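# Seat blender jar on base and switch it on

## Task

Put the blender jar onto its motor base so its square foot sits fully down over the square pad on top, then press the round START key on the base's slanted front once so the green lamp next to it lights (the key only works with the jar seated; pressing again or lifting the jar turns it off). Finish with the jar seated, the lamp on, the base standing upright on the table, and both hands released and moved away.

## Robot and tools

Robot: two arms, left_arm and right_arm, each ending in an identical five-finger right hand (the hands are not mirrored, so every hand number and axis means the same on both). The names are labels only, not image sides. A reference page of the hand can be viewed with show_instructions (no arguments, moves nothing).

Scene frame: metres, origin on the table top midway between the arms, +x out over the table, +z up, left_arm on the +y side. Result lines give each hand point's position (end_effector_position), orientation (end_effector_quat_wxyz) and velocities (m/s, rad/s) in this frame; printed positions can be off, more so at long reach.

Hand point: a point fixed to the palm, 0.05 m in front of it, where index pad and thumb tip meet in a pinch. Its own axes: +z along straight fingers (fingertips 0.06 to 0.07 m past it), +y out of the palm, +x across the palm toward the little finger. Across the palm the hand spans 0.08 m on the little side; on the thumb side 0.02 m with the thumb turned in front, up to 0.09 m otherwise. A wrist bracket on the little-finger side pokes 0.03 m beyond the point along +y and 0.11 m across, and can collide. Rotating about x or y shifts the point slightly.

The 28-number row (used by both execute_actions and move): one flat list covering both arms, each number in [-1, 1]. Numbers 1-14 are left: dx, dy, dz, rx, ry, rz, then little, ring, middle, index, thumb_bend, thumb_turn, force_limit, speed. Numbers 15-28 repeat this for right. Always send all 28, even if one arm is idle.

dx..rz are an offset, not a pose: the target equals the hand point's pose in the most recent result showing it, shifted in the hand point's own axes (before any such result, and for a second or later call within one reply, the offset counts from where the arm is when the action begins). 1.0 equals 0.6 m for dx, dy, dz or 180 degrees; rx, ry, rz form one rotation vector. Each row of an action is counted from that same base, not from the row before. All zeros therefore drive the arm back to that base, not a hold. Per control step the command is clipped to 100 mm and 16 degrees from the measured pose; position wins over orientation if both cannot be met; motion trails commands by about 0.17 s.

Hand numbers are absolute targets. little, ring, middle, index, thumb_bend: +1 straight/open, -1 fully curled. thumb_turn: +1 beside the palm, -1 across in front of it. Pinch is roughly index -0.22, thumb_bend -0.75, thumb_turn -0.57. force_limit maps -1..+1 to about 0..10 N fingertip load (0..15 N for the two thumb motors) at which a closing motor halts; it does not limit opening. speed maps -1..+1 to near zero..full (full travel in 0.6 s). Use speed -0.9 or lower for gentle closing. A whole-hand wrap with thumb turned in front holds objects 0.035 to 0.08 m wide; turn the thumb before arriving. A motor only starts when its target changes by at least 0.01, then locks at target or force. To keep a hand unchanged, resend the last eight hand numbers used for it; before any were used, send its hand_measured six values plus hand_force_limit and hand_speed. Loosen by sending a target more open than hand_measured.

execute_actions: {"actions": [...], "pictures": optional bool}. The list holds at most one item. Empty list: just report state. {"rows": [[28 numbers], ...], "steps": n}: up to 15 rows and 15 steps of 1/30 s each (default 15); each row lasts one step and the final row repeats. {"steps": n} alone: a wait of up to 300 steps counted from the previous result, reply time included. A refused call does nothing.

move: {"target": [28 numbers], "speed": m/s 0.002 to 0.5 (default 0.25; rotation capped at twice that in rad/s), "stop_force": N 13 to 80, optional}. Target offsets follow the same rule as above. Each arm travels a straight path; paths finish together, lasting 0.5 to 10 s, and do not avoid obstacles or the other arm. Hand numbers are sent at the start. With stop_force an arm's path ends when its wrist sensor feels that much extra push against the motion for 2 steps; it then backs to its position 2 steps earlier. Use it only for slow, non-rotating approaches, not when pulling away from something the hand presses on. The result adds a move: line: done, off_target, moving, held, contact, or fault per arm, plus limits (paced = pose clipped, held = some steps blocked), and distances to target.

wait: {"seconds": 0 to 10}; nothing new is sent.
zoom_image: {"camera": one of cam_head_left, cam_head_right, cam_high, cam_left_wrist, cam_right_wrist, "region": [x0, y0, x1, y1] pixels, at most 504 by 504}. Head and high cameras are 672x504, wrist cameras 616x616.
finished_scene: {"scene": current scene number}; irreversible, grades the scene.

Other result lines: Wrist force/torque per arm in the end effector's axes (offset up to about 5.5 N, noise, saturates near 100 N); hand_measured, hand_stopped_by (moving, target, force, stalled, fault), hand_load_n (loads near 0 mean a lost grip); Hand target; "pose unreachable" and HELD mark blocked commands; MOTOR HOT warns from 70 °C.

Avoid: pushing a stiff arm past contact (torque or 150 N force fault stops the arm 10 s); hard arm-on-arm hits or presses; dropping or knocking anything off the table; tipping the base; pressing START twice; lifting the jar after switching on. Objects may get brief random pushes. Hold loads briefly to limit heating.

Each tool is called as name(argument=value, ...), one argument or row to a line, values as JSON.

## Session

execute_actions(
  actions=[],
)

Scene clock: 0.00 s of 6600.00 s.
left_arm: end_effector_position=(-0.0485, +1.0746, +0.5536) hand_measured=(+1.000, +1.000, +1.000, +1.000, +1.000, +1.000) hand_load_n=(+0.0, +0.0, +0.0, +0.0, +0.0, +0.0) hand_stopped_by=(target, target, target, target, target, target) hand_force_limit=0.00 hand_speed=-0.80 end_effector_quat_wxyz=(+0.062, +0.727, -0.677, +0.099) end_effector_velocity=(+0.001, -0.001, +0.000) end_effector_angular_velocity=(-0.001, -0.001, -0.000) | right_arm: end_effector_position=(+0.1580, -1.1170, +0.5569) hand_measured=(+1.000, +1.000, +1.000, +1.000, +1.000, +1.000) hand_load_n=(+0.0, +0.0, +0.0, +0.0, +0.0, +0.0) hand_stopped_by=(target, target, target, target, target, target) hand_force_limit=0.00 hand_speed=-0.80 end_effector_quat_wxyz=(-0.028, +0.628, +0.778, -0.022) end_effector_velocity=(+0.000, +0.000, +0.001) end_effector_angular_velocity=(-0.002, +0.000, +0.000)
Joint positions: left_arm=[ 1.492 -1.56   1.55   1.784  1.687 -1.896] | right_arm=[-1.813 -1.572  1.51   1.625  1.641 -1.909]
Joint velocities: left_arm=[-0.001 -0.001  0.     0.001  0.001 -0.   ] | right_arm=[ 0.    -0.001 -0.    -0.001  0.    -0.   ]
Joint torques (N m, as the arm reports them, + toward a larger angle): no reading
Wrist force (N, on the end effector, along its own x y z axes, offset not removed): no reading
Wrist torque (N m, same axes, about the end effector's origin, offset not removed): no reading
Hand target (left_arm): -0.048, +1.075, +0.554; +0.062, +0.727, -0.677, +0.099
Hand target (right_arm): +0.158, -1.117, +0.557; -0.028, +0.628, +0.778, -0.022

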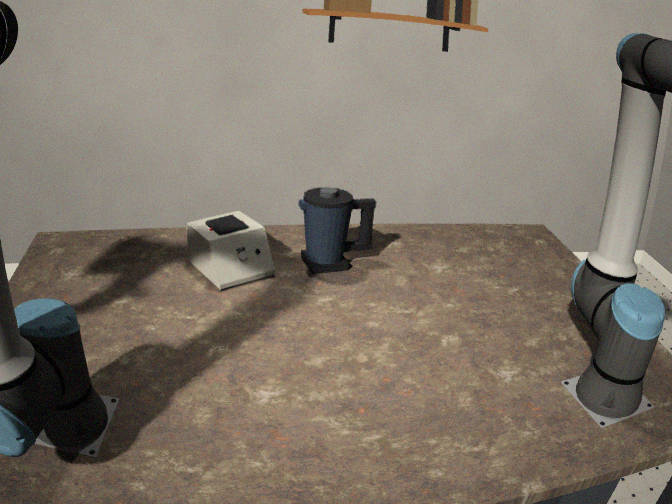

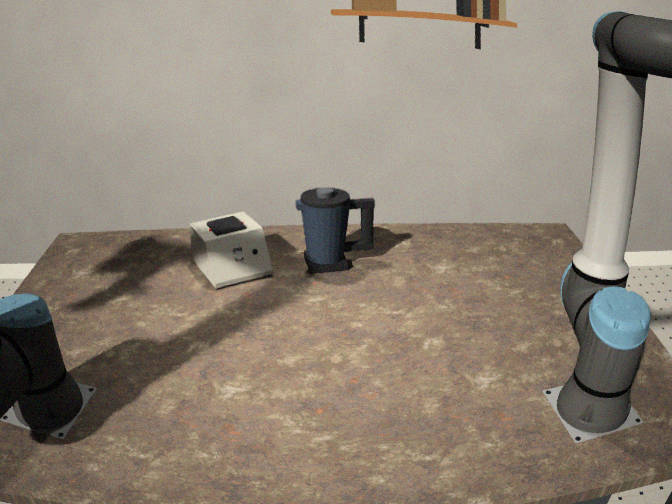

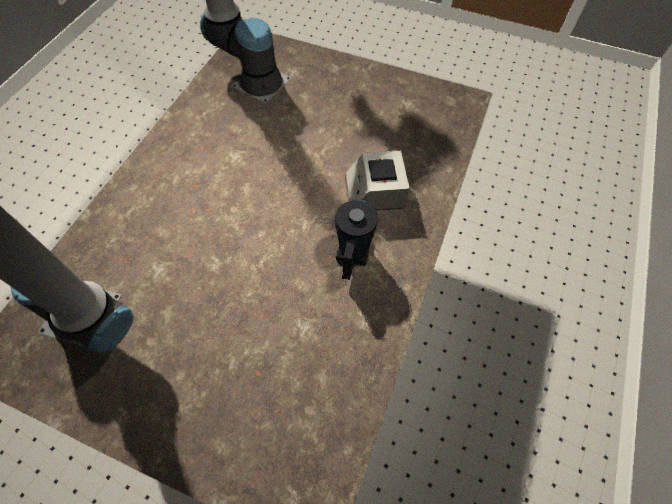

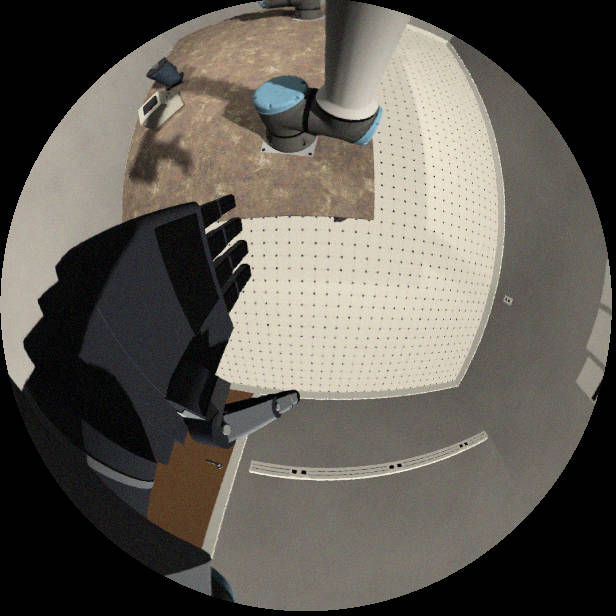

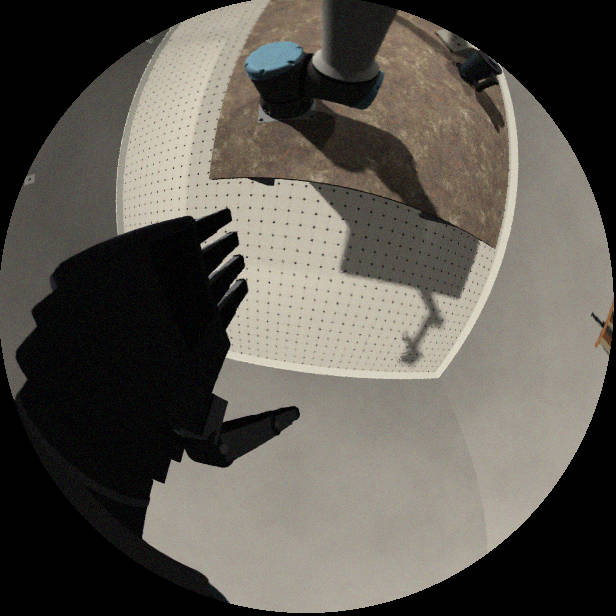

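zoom_image(
  camera="cam_high",
  region=[300, 135, 450, 295],
)

zoom_image(
  camera="cam_head_left",
  region=[175, 170, 415, 310],
)

zoom_image(
  camera="cam_head_right",
  region=[175, 170, 415, 310],
)

Region (300, 135, 450, 295) of cam_high's 672x504 image, scaled by 3.150, with more detail than that image has; it fills the left 472 columns of this view, and the rest is white.

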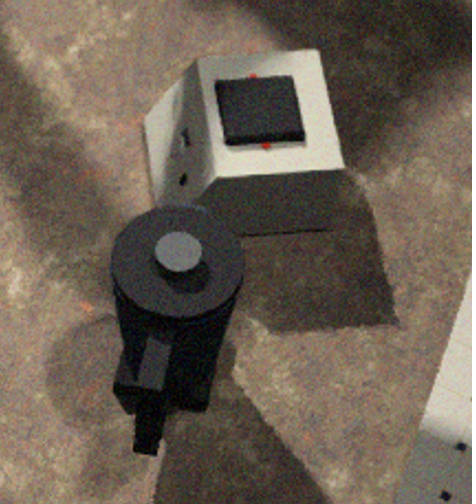

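Region (175, 170, 415, 310) of cam_head_left's 672x504 image, scaled by 2.100, with more detail than that image has; it fills the top 294 rows of this view, and the rest is white.

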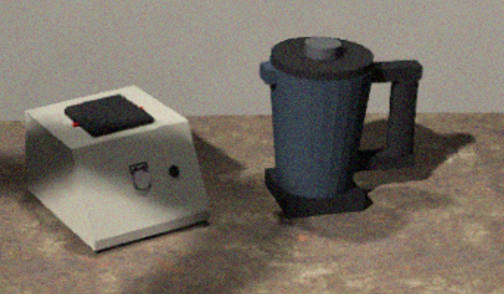

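Region (175, 170, 415, 310) of cam_head_right's 672x504 image, scaled by 2.100, with more detail than that image has; it fills the top 294 rows of this view, and the rest is white.

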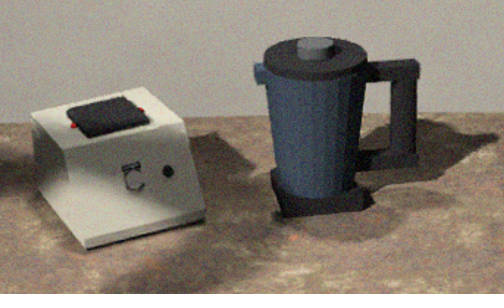

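move(
  target=[0.253,-0.799,0.325,-0.0753,-0.0402,0.5643,-1,-1,-1,1,1,1,0,0.5, 0.431,0.900,0.241,-0.201,-0.2015,-0.1907,1,1,1,1,1,1,0,-0.8],
  speed=0.4,
)

move(
  target=[-0.312,-0.781,0.333,0,0,0.567,-1,-1,-1,1,1,1,0,0.5, 0.605,0.758,0.308,-0.201,-0.2015,-0.1907,1,1,1,1,1,1,0,-0.8],
  speed=0.4,
)

zoom_image(
  camera="cam_high",
  region=[270, 190, 410, 330],
)

zoom_image(
  camera="cam_head_left",
  region=[290, 170, 450, 290],
)

Scene clock: 29.40 s of 6600.00 s.
left_arm: end_effector_position=(+0.4509, +0.9192, +0.4200) hand_measured=(-1.000, -1.000, -1.000, +1.000, +1.000, +1.000) hand_load_n=(+0.0, +0.0, +0.0, +0.0, +0.0, +0.0) hand_stopped_by=(target, target, target, target, target, target) hand_force_limit=0.00 hand_speed=0.50 end_effector_quat_wxyz=(+0.001, +0.069, +0.998, -0.001) end_effector_velocity=(+0.002, -0.000, -0.001) end_effector_angular_velocity=(-0.000, +0.000, -0.005) | right_arm: end_effector_position=(+0.6192, -0.7509, +0.3779) hand_measured=(+1.000, +1.000, +1.000, +1.000, +1.000, +1.000) hand_load_n=(+0.0, +0.0, +0.0, +0.0, +0.0, +0.0) hand_stopped_by=(target, target, target, target, target, target) hand_force_limit=0.00 hand_speed=-0.80 end_effector_quat_wxyz=(+0.392, +0.319, +0.862, +0.033) end_effector_velocity=(+0.002, +0.001, -0.003) end_effector_angular_velocity=(-0.001, -0.001, -0.001)
Joint positions: left_arm=[ 0.37  -1.631  1.815  1.385  1.572 -1.249] | right_arm=[-0.808 -1.722  2.042  0.488  1.271 -1.432]
Joint velocities: left_arm=[-0.001  0.003 -0.    -0.002  0.     0.005] | right_arm=[ 0.006  0.005  0.001 -0.008  0.006  0.005]
Joint torques (N m, as the arm reports them, + toward a larger angle): left_arm=[-16.98 -11.22 -47.98   2.02  -1.62   3.08] | right_arm=[ 10.73 -17.94 -46.35  -1.15   2.53   2.62]
Wrist force (N, on the end effector, along its own x y z axes, offset not removed): left_arm=[-2.7 1.4 -2.2] | right_arm=[-1.1 1.0 -1.2]
Wrist torque (N m, same axes, about the end effector's origin, offset not removed): left_arm=[0.38 0.11 -0.09] | right_arm=[0.22 0.38 -0.01]
Hand target (left_arm): +0.451, +0.919, +0.420; +0.001, +0.070, +0.998, -0.001
Hand target (right_arm): +0.620, -0.751, +0.378; +0.392, +0.319, +0.862, +0.033
Off the commanded pose (left_arm): 0.001 m, 0 deg.
Off the commanded pose (right_arm): 0.002 m, 0 deg.
After step 90, 23.37 s passed at rest.
move: done

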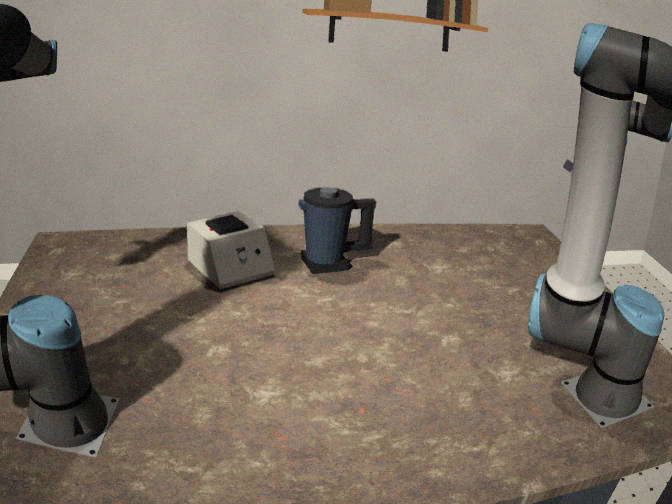

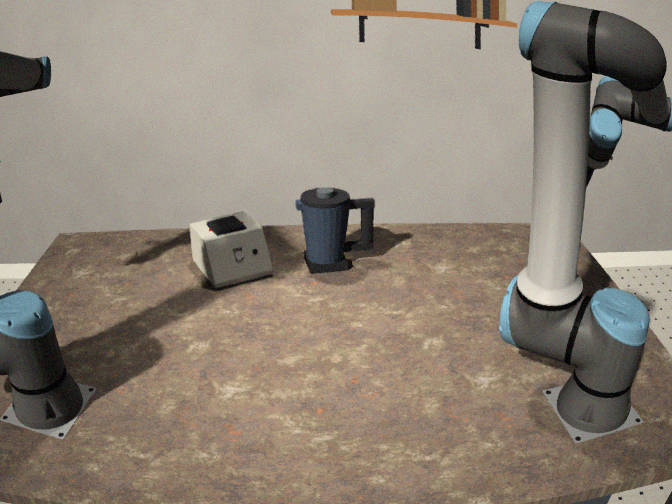

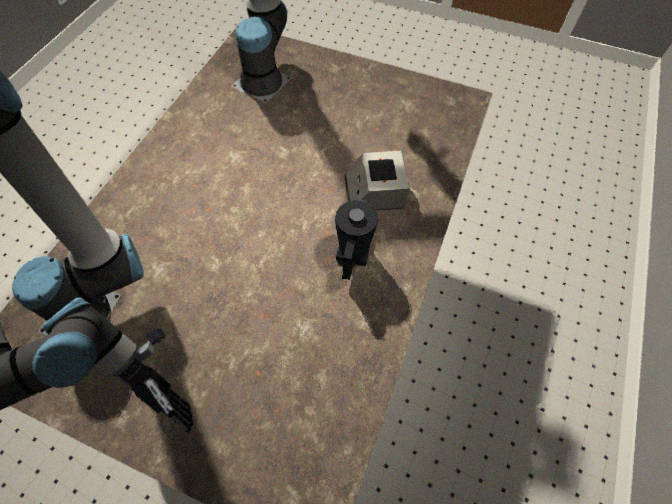

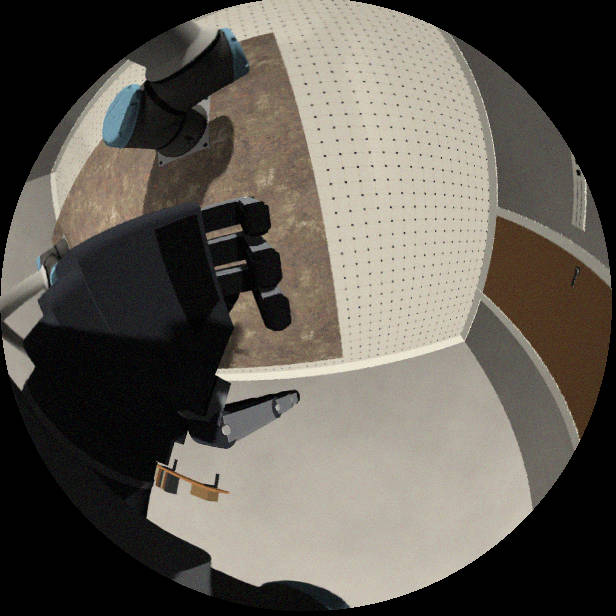

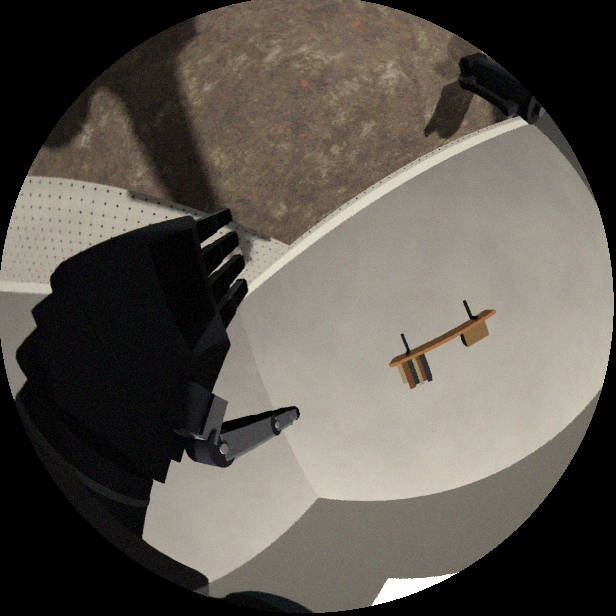

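Scene clock: 32.40 s of 6600.00 s.
left_arm: end_effector_position=(+0.5712, +0.4282, +0.2211) hand_measured=(-1.000, -1.000, -1.000, +1.000, +1.000, +1.000) hand_load_n=(+0.0, +0.0, +0.0, +0.0, +0.0, +0.0) hand_stopped_by=(target, target, target, target, target, target) hand_force_limit=0.00 hand_speed=0.50 end_effector_quat_wxyz=(+0.002, +0.819, +0.574, -0.000) end_effector_velocity=(+0.001, -0.002, -0.001) end_effector_angular_velocity=(-0.001, +0.001, -0.006) | right_arm: end_effector_position=(+0.8090, -0.2176, +0.1510) hand_measured=(+1.000, +1.000, +1.000, +1.000, +1.000, +1.000) hand_load_n=(+0.0, +0.0, +0.0, +0.0, +0.0, +0.0) hand_stopped_by=(target, target, target, target, target, target) hand_force_limit=0.00 hand_speed=-0.80 end_effector_quat_wxyz=(+0.701, -0.081, +0.704, +0.079) end_effector_velocity=(+0.002, +0.002, -0.001) end_effector_angular_velocity=(-0.001, -0.003, +0.002)
Joint positions: left_arm=[-0.455 -1.407  1.953  1.022  1.572 -0.292] | right_arm=[ 0.088 -1.064  2.045 -0.977  1.549 -1.574]
Joint velocities: left_arm=[-0.001  0.003 -0.002 -0.001  0.001  0.005] | right_arm=[ 0.002  0.005 -0.004 -0.003 -0.    -0.001]
Joint torques (N m, as the arm reports them, + toward a larger angle): left_arm=[-16.17 -28.02 -41.66   1.6    2.33   3.12] | right_arm=[  8.55 -62.38 -33.88  -4.83  -1.91  -2.3 ]
Wrist force (N, on the end effector, along its own x y z axes, offset not removed): left_arm=[-3.5 0.3 -0.6] | right_arm=[-5.7 3.5 -1.1]
Wrist torque (N m, same axes, about the end effector's origin, offset not removed): left_arm=[0.09 0.08 -0.30] | right_arm=[0.55 1.03 -0.48]
Hand target (left_arm): +0.571, +0.428, +0.221; +0.002, +0.819, +0.574, -0.000
Hand target (right_arm): +0.809, -0.217, +0.151; +0.701, -0.081, +0.704, +0.079
Off the commanded pose (left_arm): 0.001 m, 0 deg.
Off the commanded pose (right_arm): 0.002 m, 0 deg.
move: done

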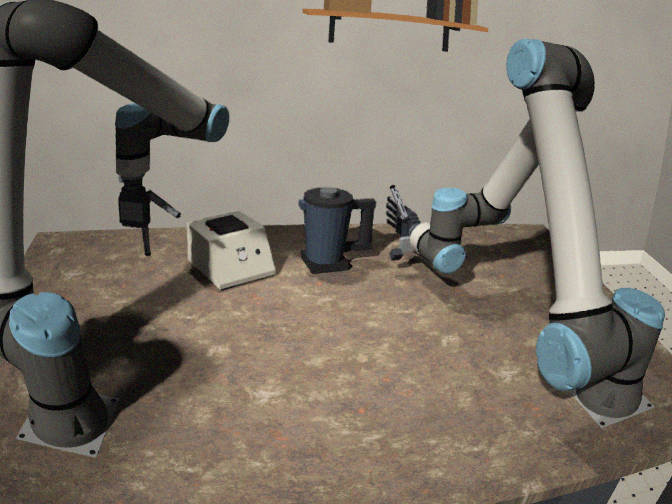

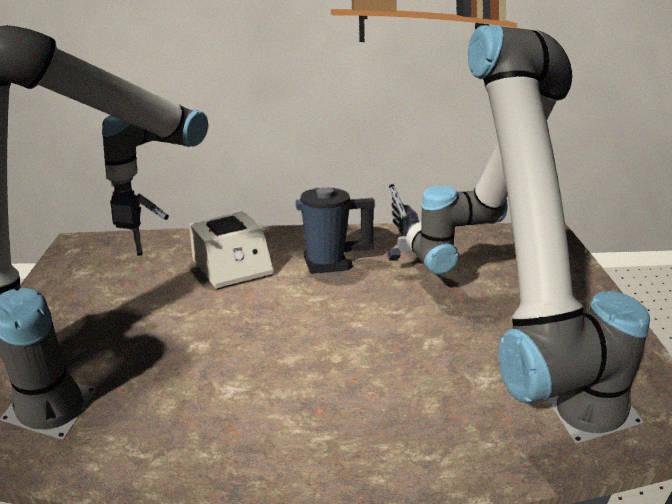

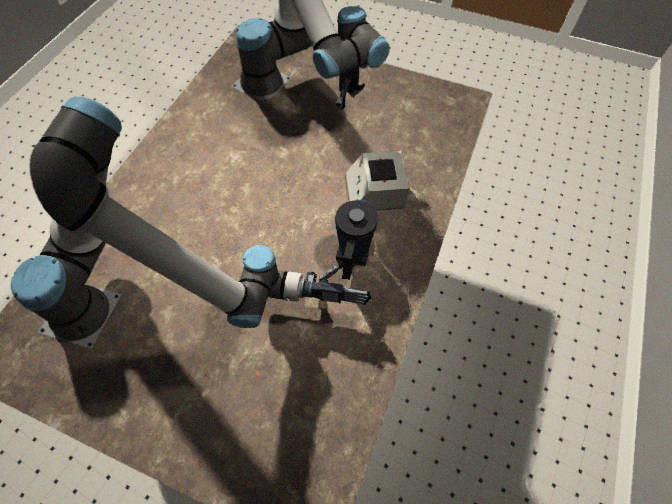

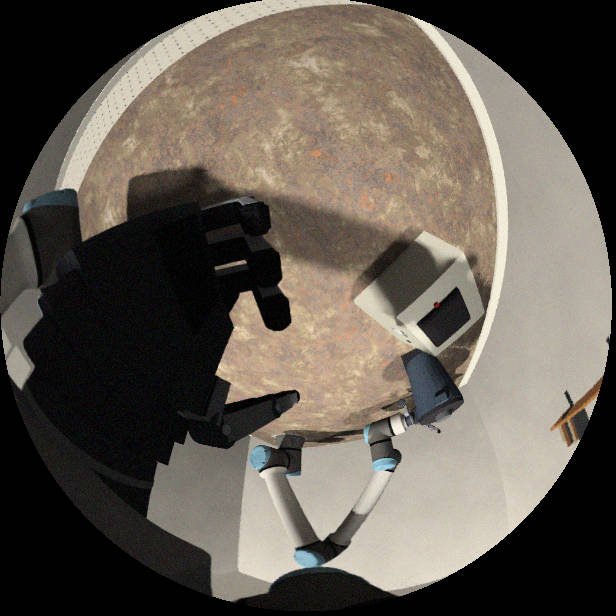

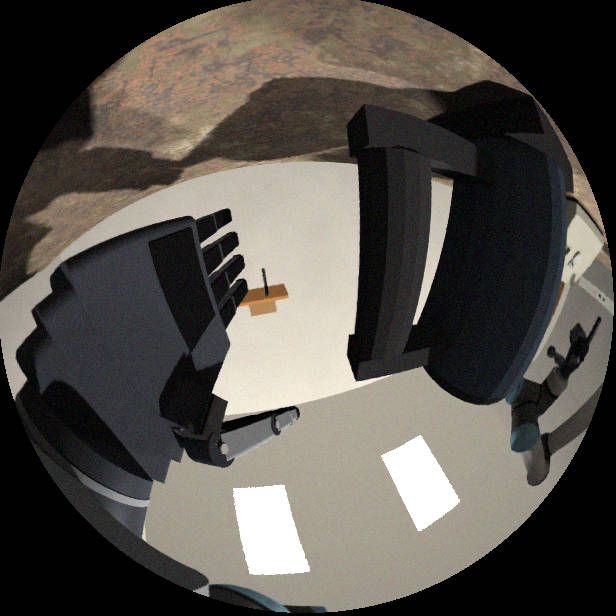

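Region (270, 190, 410, 330) of cam_high's 672x504 image, scaled by 3.600, with more detail than that image has.

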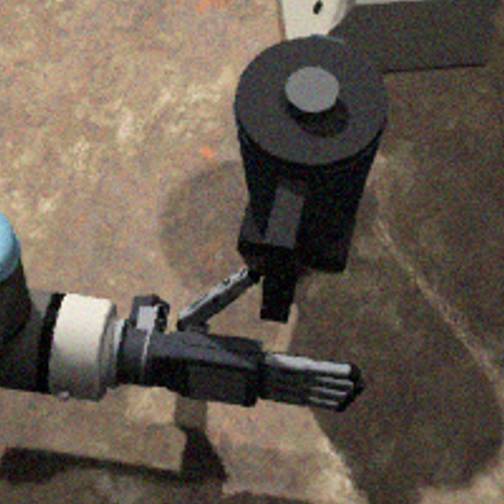

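Region (290, 170, 450, 290) of cam_head_left's 672x504 image, scaled by 3.150, with more detail than that image has; it fills the top 378 rows of this view, and the rest is white.

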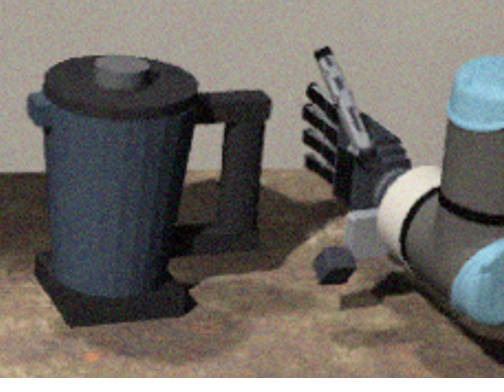

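move(
  target=[0,0,0,0,0,0,-1,-1,-1,1,1,1,0,0.5, -0.003,0.122,0.003,0,0,0,1,1,1,1,1,1,0,-0.8],
  speed=0.08,
)

zoom_image(
  camera="cam_head_left",
  region=[290, 170, 450, 290],
)

Scene clock: 37.23 s of 6600.00 s.
left_arm: end_effector_position=(+0.5712, +0.4281, +0.2211) hand_measured=(-1.000, -1.000, -1.000, +1.000, +1.000, +1.000) hand_load_n=(+0.0, +0.0, +0.0, +0.0, +0.0, +0.0) hand_stopped_by=(target, target, target, target, target, target) hand_force_limit=0.00 hand_speed=0.50 end_effector_quat_wxyz=(+0.002, +0.819, +0.574, -0.000) end_effector_velocity=(-0.000, +0.000, -0.000) end_effector_angular_velocity=(+0.001, +0.001, +0.000) | right_arm: end_effector_position=(+0.7944, -0.1462, +0.1525) hand_measured=(+1.000, +1.000, +1.000, +1.000, +1.000, +1.000) hand_load_n=(+0.0, +0.0, +0.0, +0.0, +0.0, +0.0) hand_stopped_by=(target, target, target, target, target, target) hand_force_limit=0.00 hand_speed=-0.80 end_effector_quat_wxyz=(+0.701, -0.081, +0.704, +0.078) end_effector_velocity=(+0.000, +0.002, +0.001) end_effector_angular_velocity=(-0.000, -0.001, -0.001)
Joint positions: left_arm=[-0.455 -1.407  1.953  1.022  1.572 -0.292] | right_arm=[ 0.204 -1.041  1.995 -0.951  1.665 -1.574]
Joint velocities: left_arm=[ 0.     0.     0.     0.001 -0.    -0.   ] | right_arm=[ 0.003  0.001 -0.003  0.     0.004 -0.   ]
Joint torques (N m, as the arm reports them, + toward a larger angle): left_arm=[ 19.56 -62.64 -27.8    5.    -1.89  -3.52] | right_arm=[  6.56 -64.94 -33.94   0.17   2.58   2.51]
Wrist force (N, on the end effector, along its own x y z axes, offset not removed): left_arm=[-1.3 3.0 0.9] | right_arm=[-11.6 -0.2 -2.5]
Wrist torque (N m, same axes, about the end effector's origin, offset not removed): left_arm=[0.52 -0.22 -0.04] | right_arm=[0.28 1.82 -0.86]
Hand target (left_arm): +0.571, +0.428, +0.221; +0.002, +0.819, +0.574, -0.000
Hand target (right_arm): +0.794, -0.146, +0.153; +0.701, -0.081, +0.704, +0.078
Off the commanded pose (left_arm): 0.000 m, 0 deg.
Off the commanded pose (right_arm): 0.000 m, 0 deg.
After step 90, 0.40 s passed at rest.
move: done

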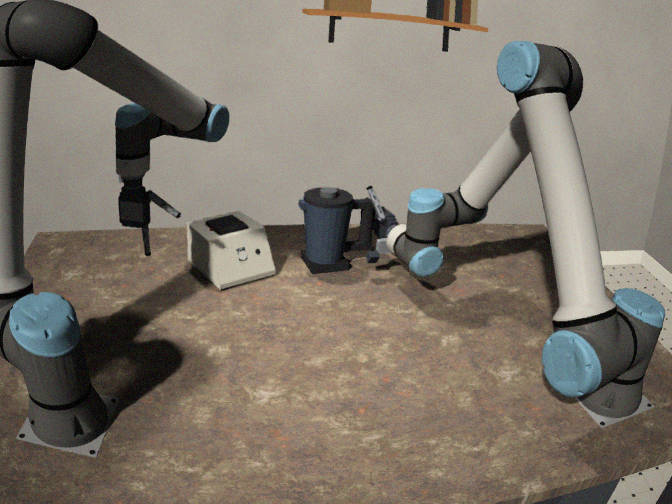

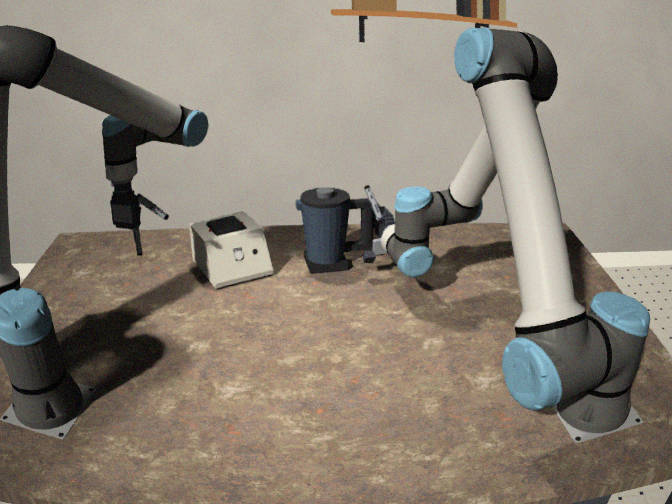

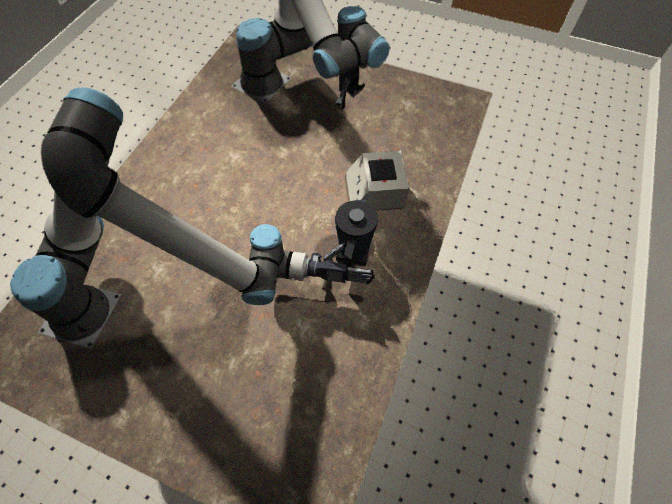

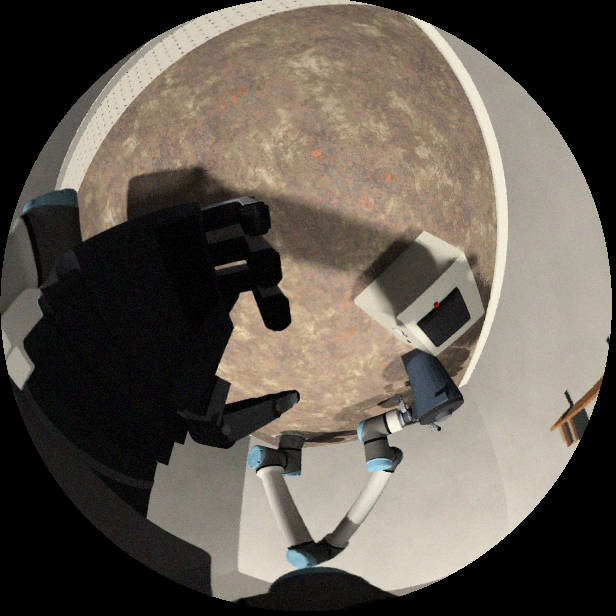

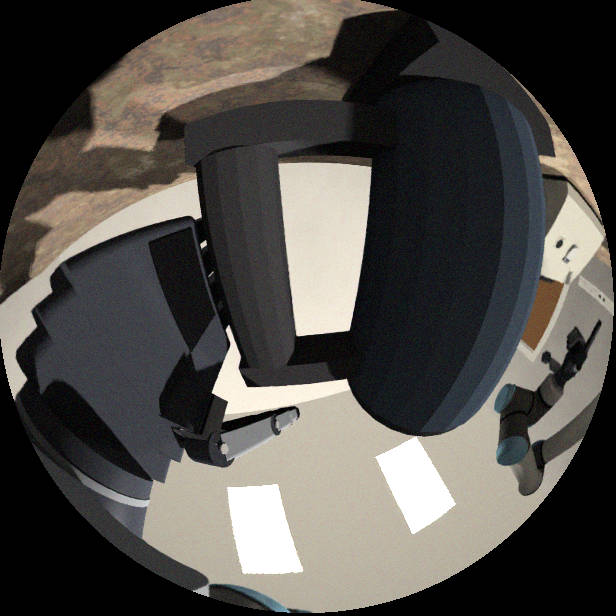

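Region (290, 170, 450, 290) of cam_head_left's 672x504 image, scaled by 3.150, with more detail than that image has; it fills the top 378 rows of this view, and the rest is white.

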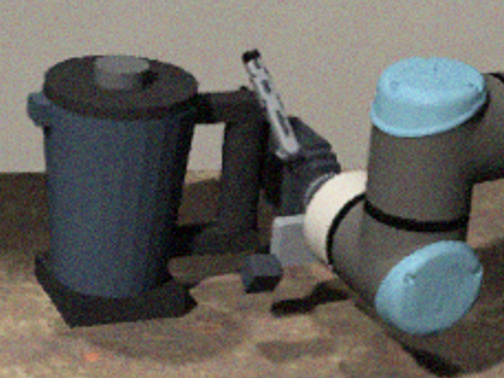

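move(
  target=[0,0,0,0,0,0,-1,-1,-1,1,1,1,0,0.5, 0.013,0.006,0.022,0,0,0,-1,-1,-1,-1,1,1,1,-0.4],
  speed=0.05,
)

Scene clock: 41.90 s of 6600.00 s.
left_arm: end_effector_position=(+0.5712, +0.4281, +0.2211) hand_measured=(-1.000, -1.000, -1.000, +1.000, +1.000, +1.000) hand_load_n=(+0.0, +0.0, +0.0, +0.0, +0.0, +0.0) hand_stopped_by=(target, target, target, target, target, target) hand_force_limit=0.00 hand_speed=0.50 end_effector_quat_wxyz=(+0.002, +0.819, +0.574, -0.000) end_effector_velocity=(+0.000, -0.001, +0.000) end_effector_angular_velocity=(+0.001, -0.001, -0.001) | right_arm: end_effector_position=(+0.8065, -0.1397, +0.1447) hand_measured=(-0.824, -0.812, -0.812, -0.814, +1.002, +1.000) hand_load_n=(+11.0, +10.0, +10.0, +11.5, +2.0, +0.5) hand_stopped_by=(force, force, force, force, target, target) hand_force_limit=1.00 hand_speed=-0.40 end_effector_quat_wxyz=(+0.701, -0.081, +0.704, +0.078) end_effector_velocity=(-0.000, +0.000, -0.000) end_effector_angular_velocity=(+0.001, +0.001, +0.000)
Joint positions: left_arm=[-0.455 -1.407  1.953  1.022  1.572 -0.292] | right_arm=[ 0.208 -1.015  1.968 -0.95   1.669 -1.574]
Joint velocities: left_arm=[-0.001  0.    -0.001  0.001 -0.001 -0.   ] | right_arm=[ 0.    -0.     0.001  0.     0.     0.001]
Joint torques (N m, as the arm reports them, + toward a larger angle): left_arm=[-17.26 -52.64 -28.78   4.18   1.68  -3.23] | right_arm=[  5.46 -69.36 -20.25   0.01   2.17   1.39]
Wrist force (N, on the end effector, along its own x y z axes, offset not removed): left_arm=[-1.7 -0.3 0.7] | right_arm=[-15.4 4.3 4.2]
Wrist torque (N m, same axes, about the end effector's origin, offset not removed): left_arm=[-0.08 -0.18 -0.15] | right_arm=[0.32 -0.03 0.42]
Hand target (left_arm): +0.571, +0.428, +0.221; +0.002, +0.819, +0.574, -0.000
Hand target (right_arm): +0.806, -0.140, +0.145; +0.701, -0.081, +0.704, +0.078
Off the commanded pose (left_arm): 0.000 m, 0 deg.
Off the commanded pose (right_arm): 0.000 m, 0 deg.
move: done

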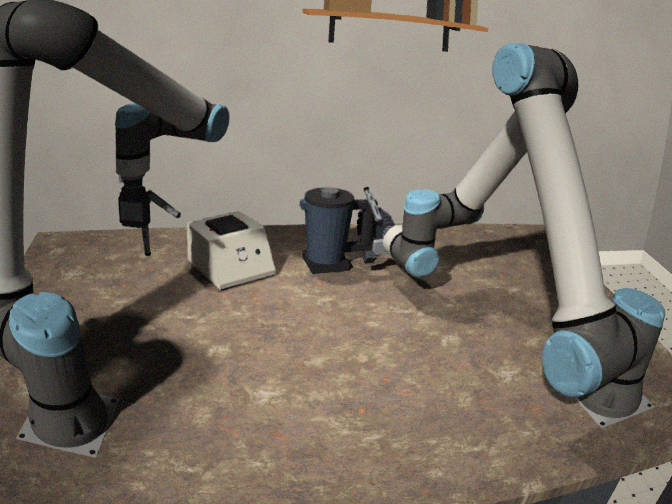

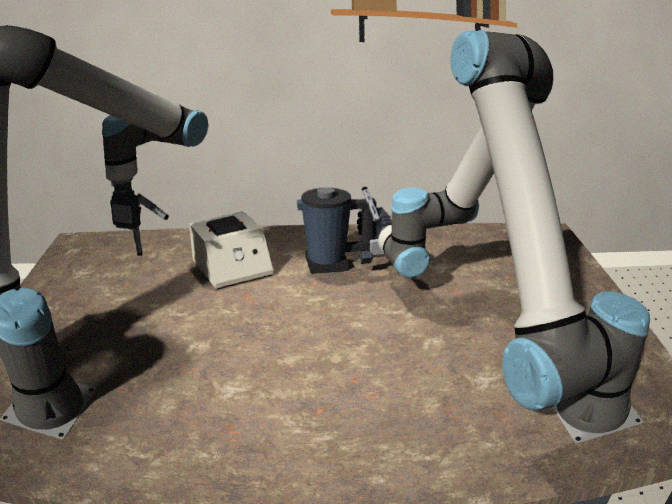

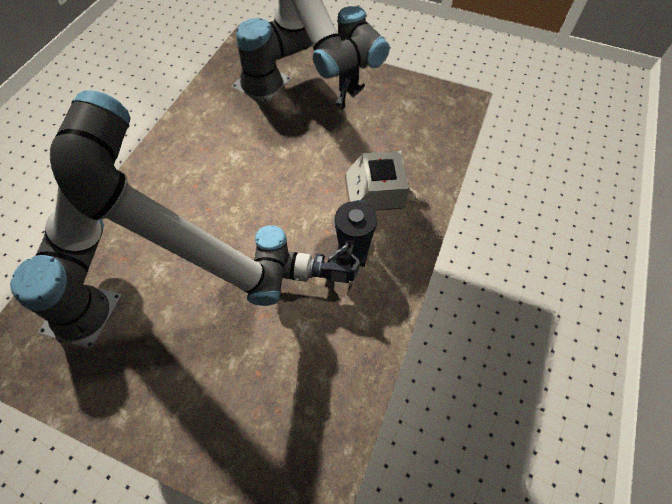

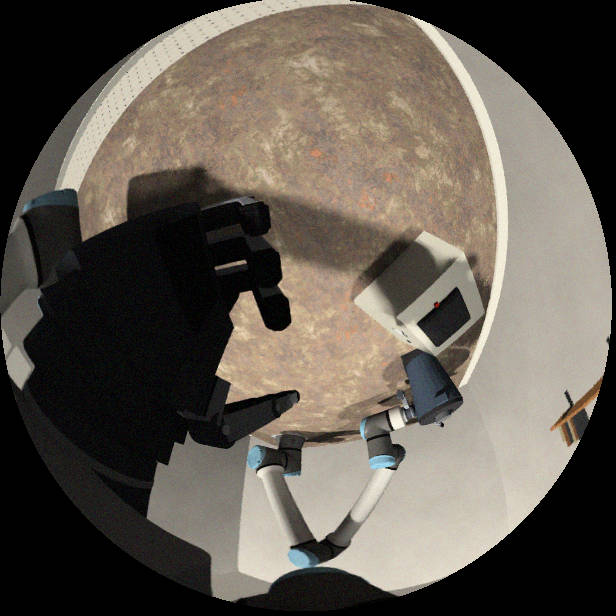

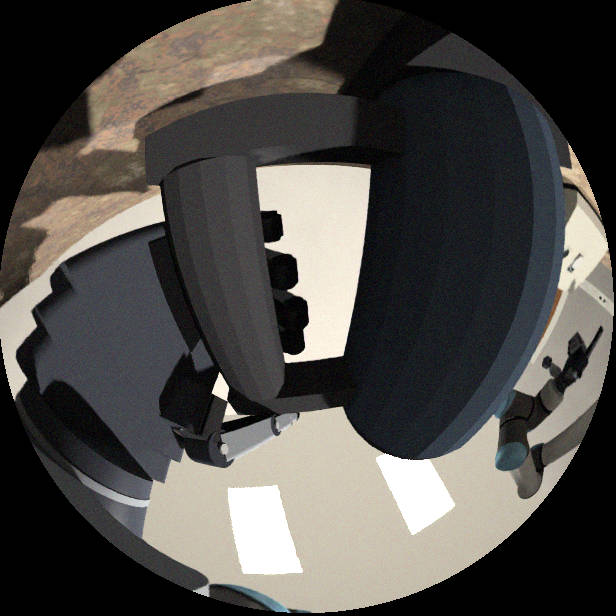

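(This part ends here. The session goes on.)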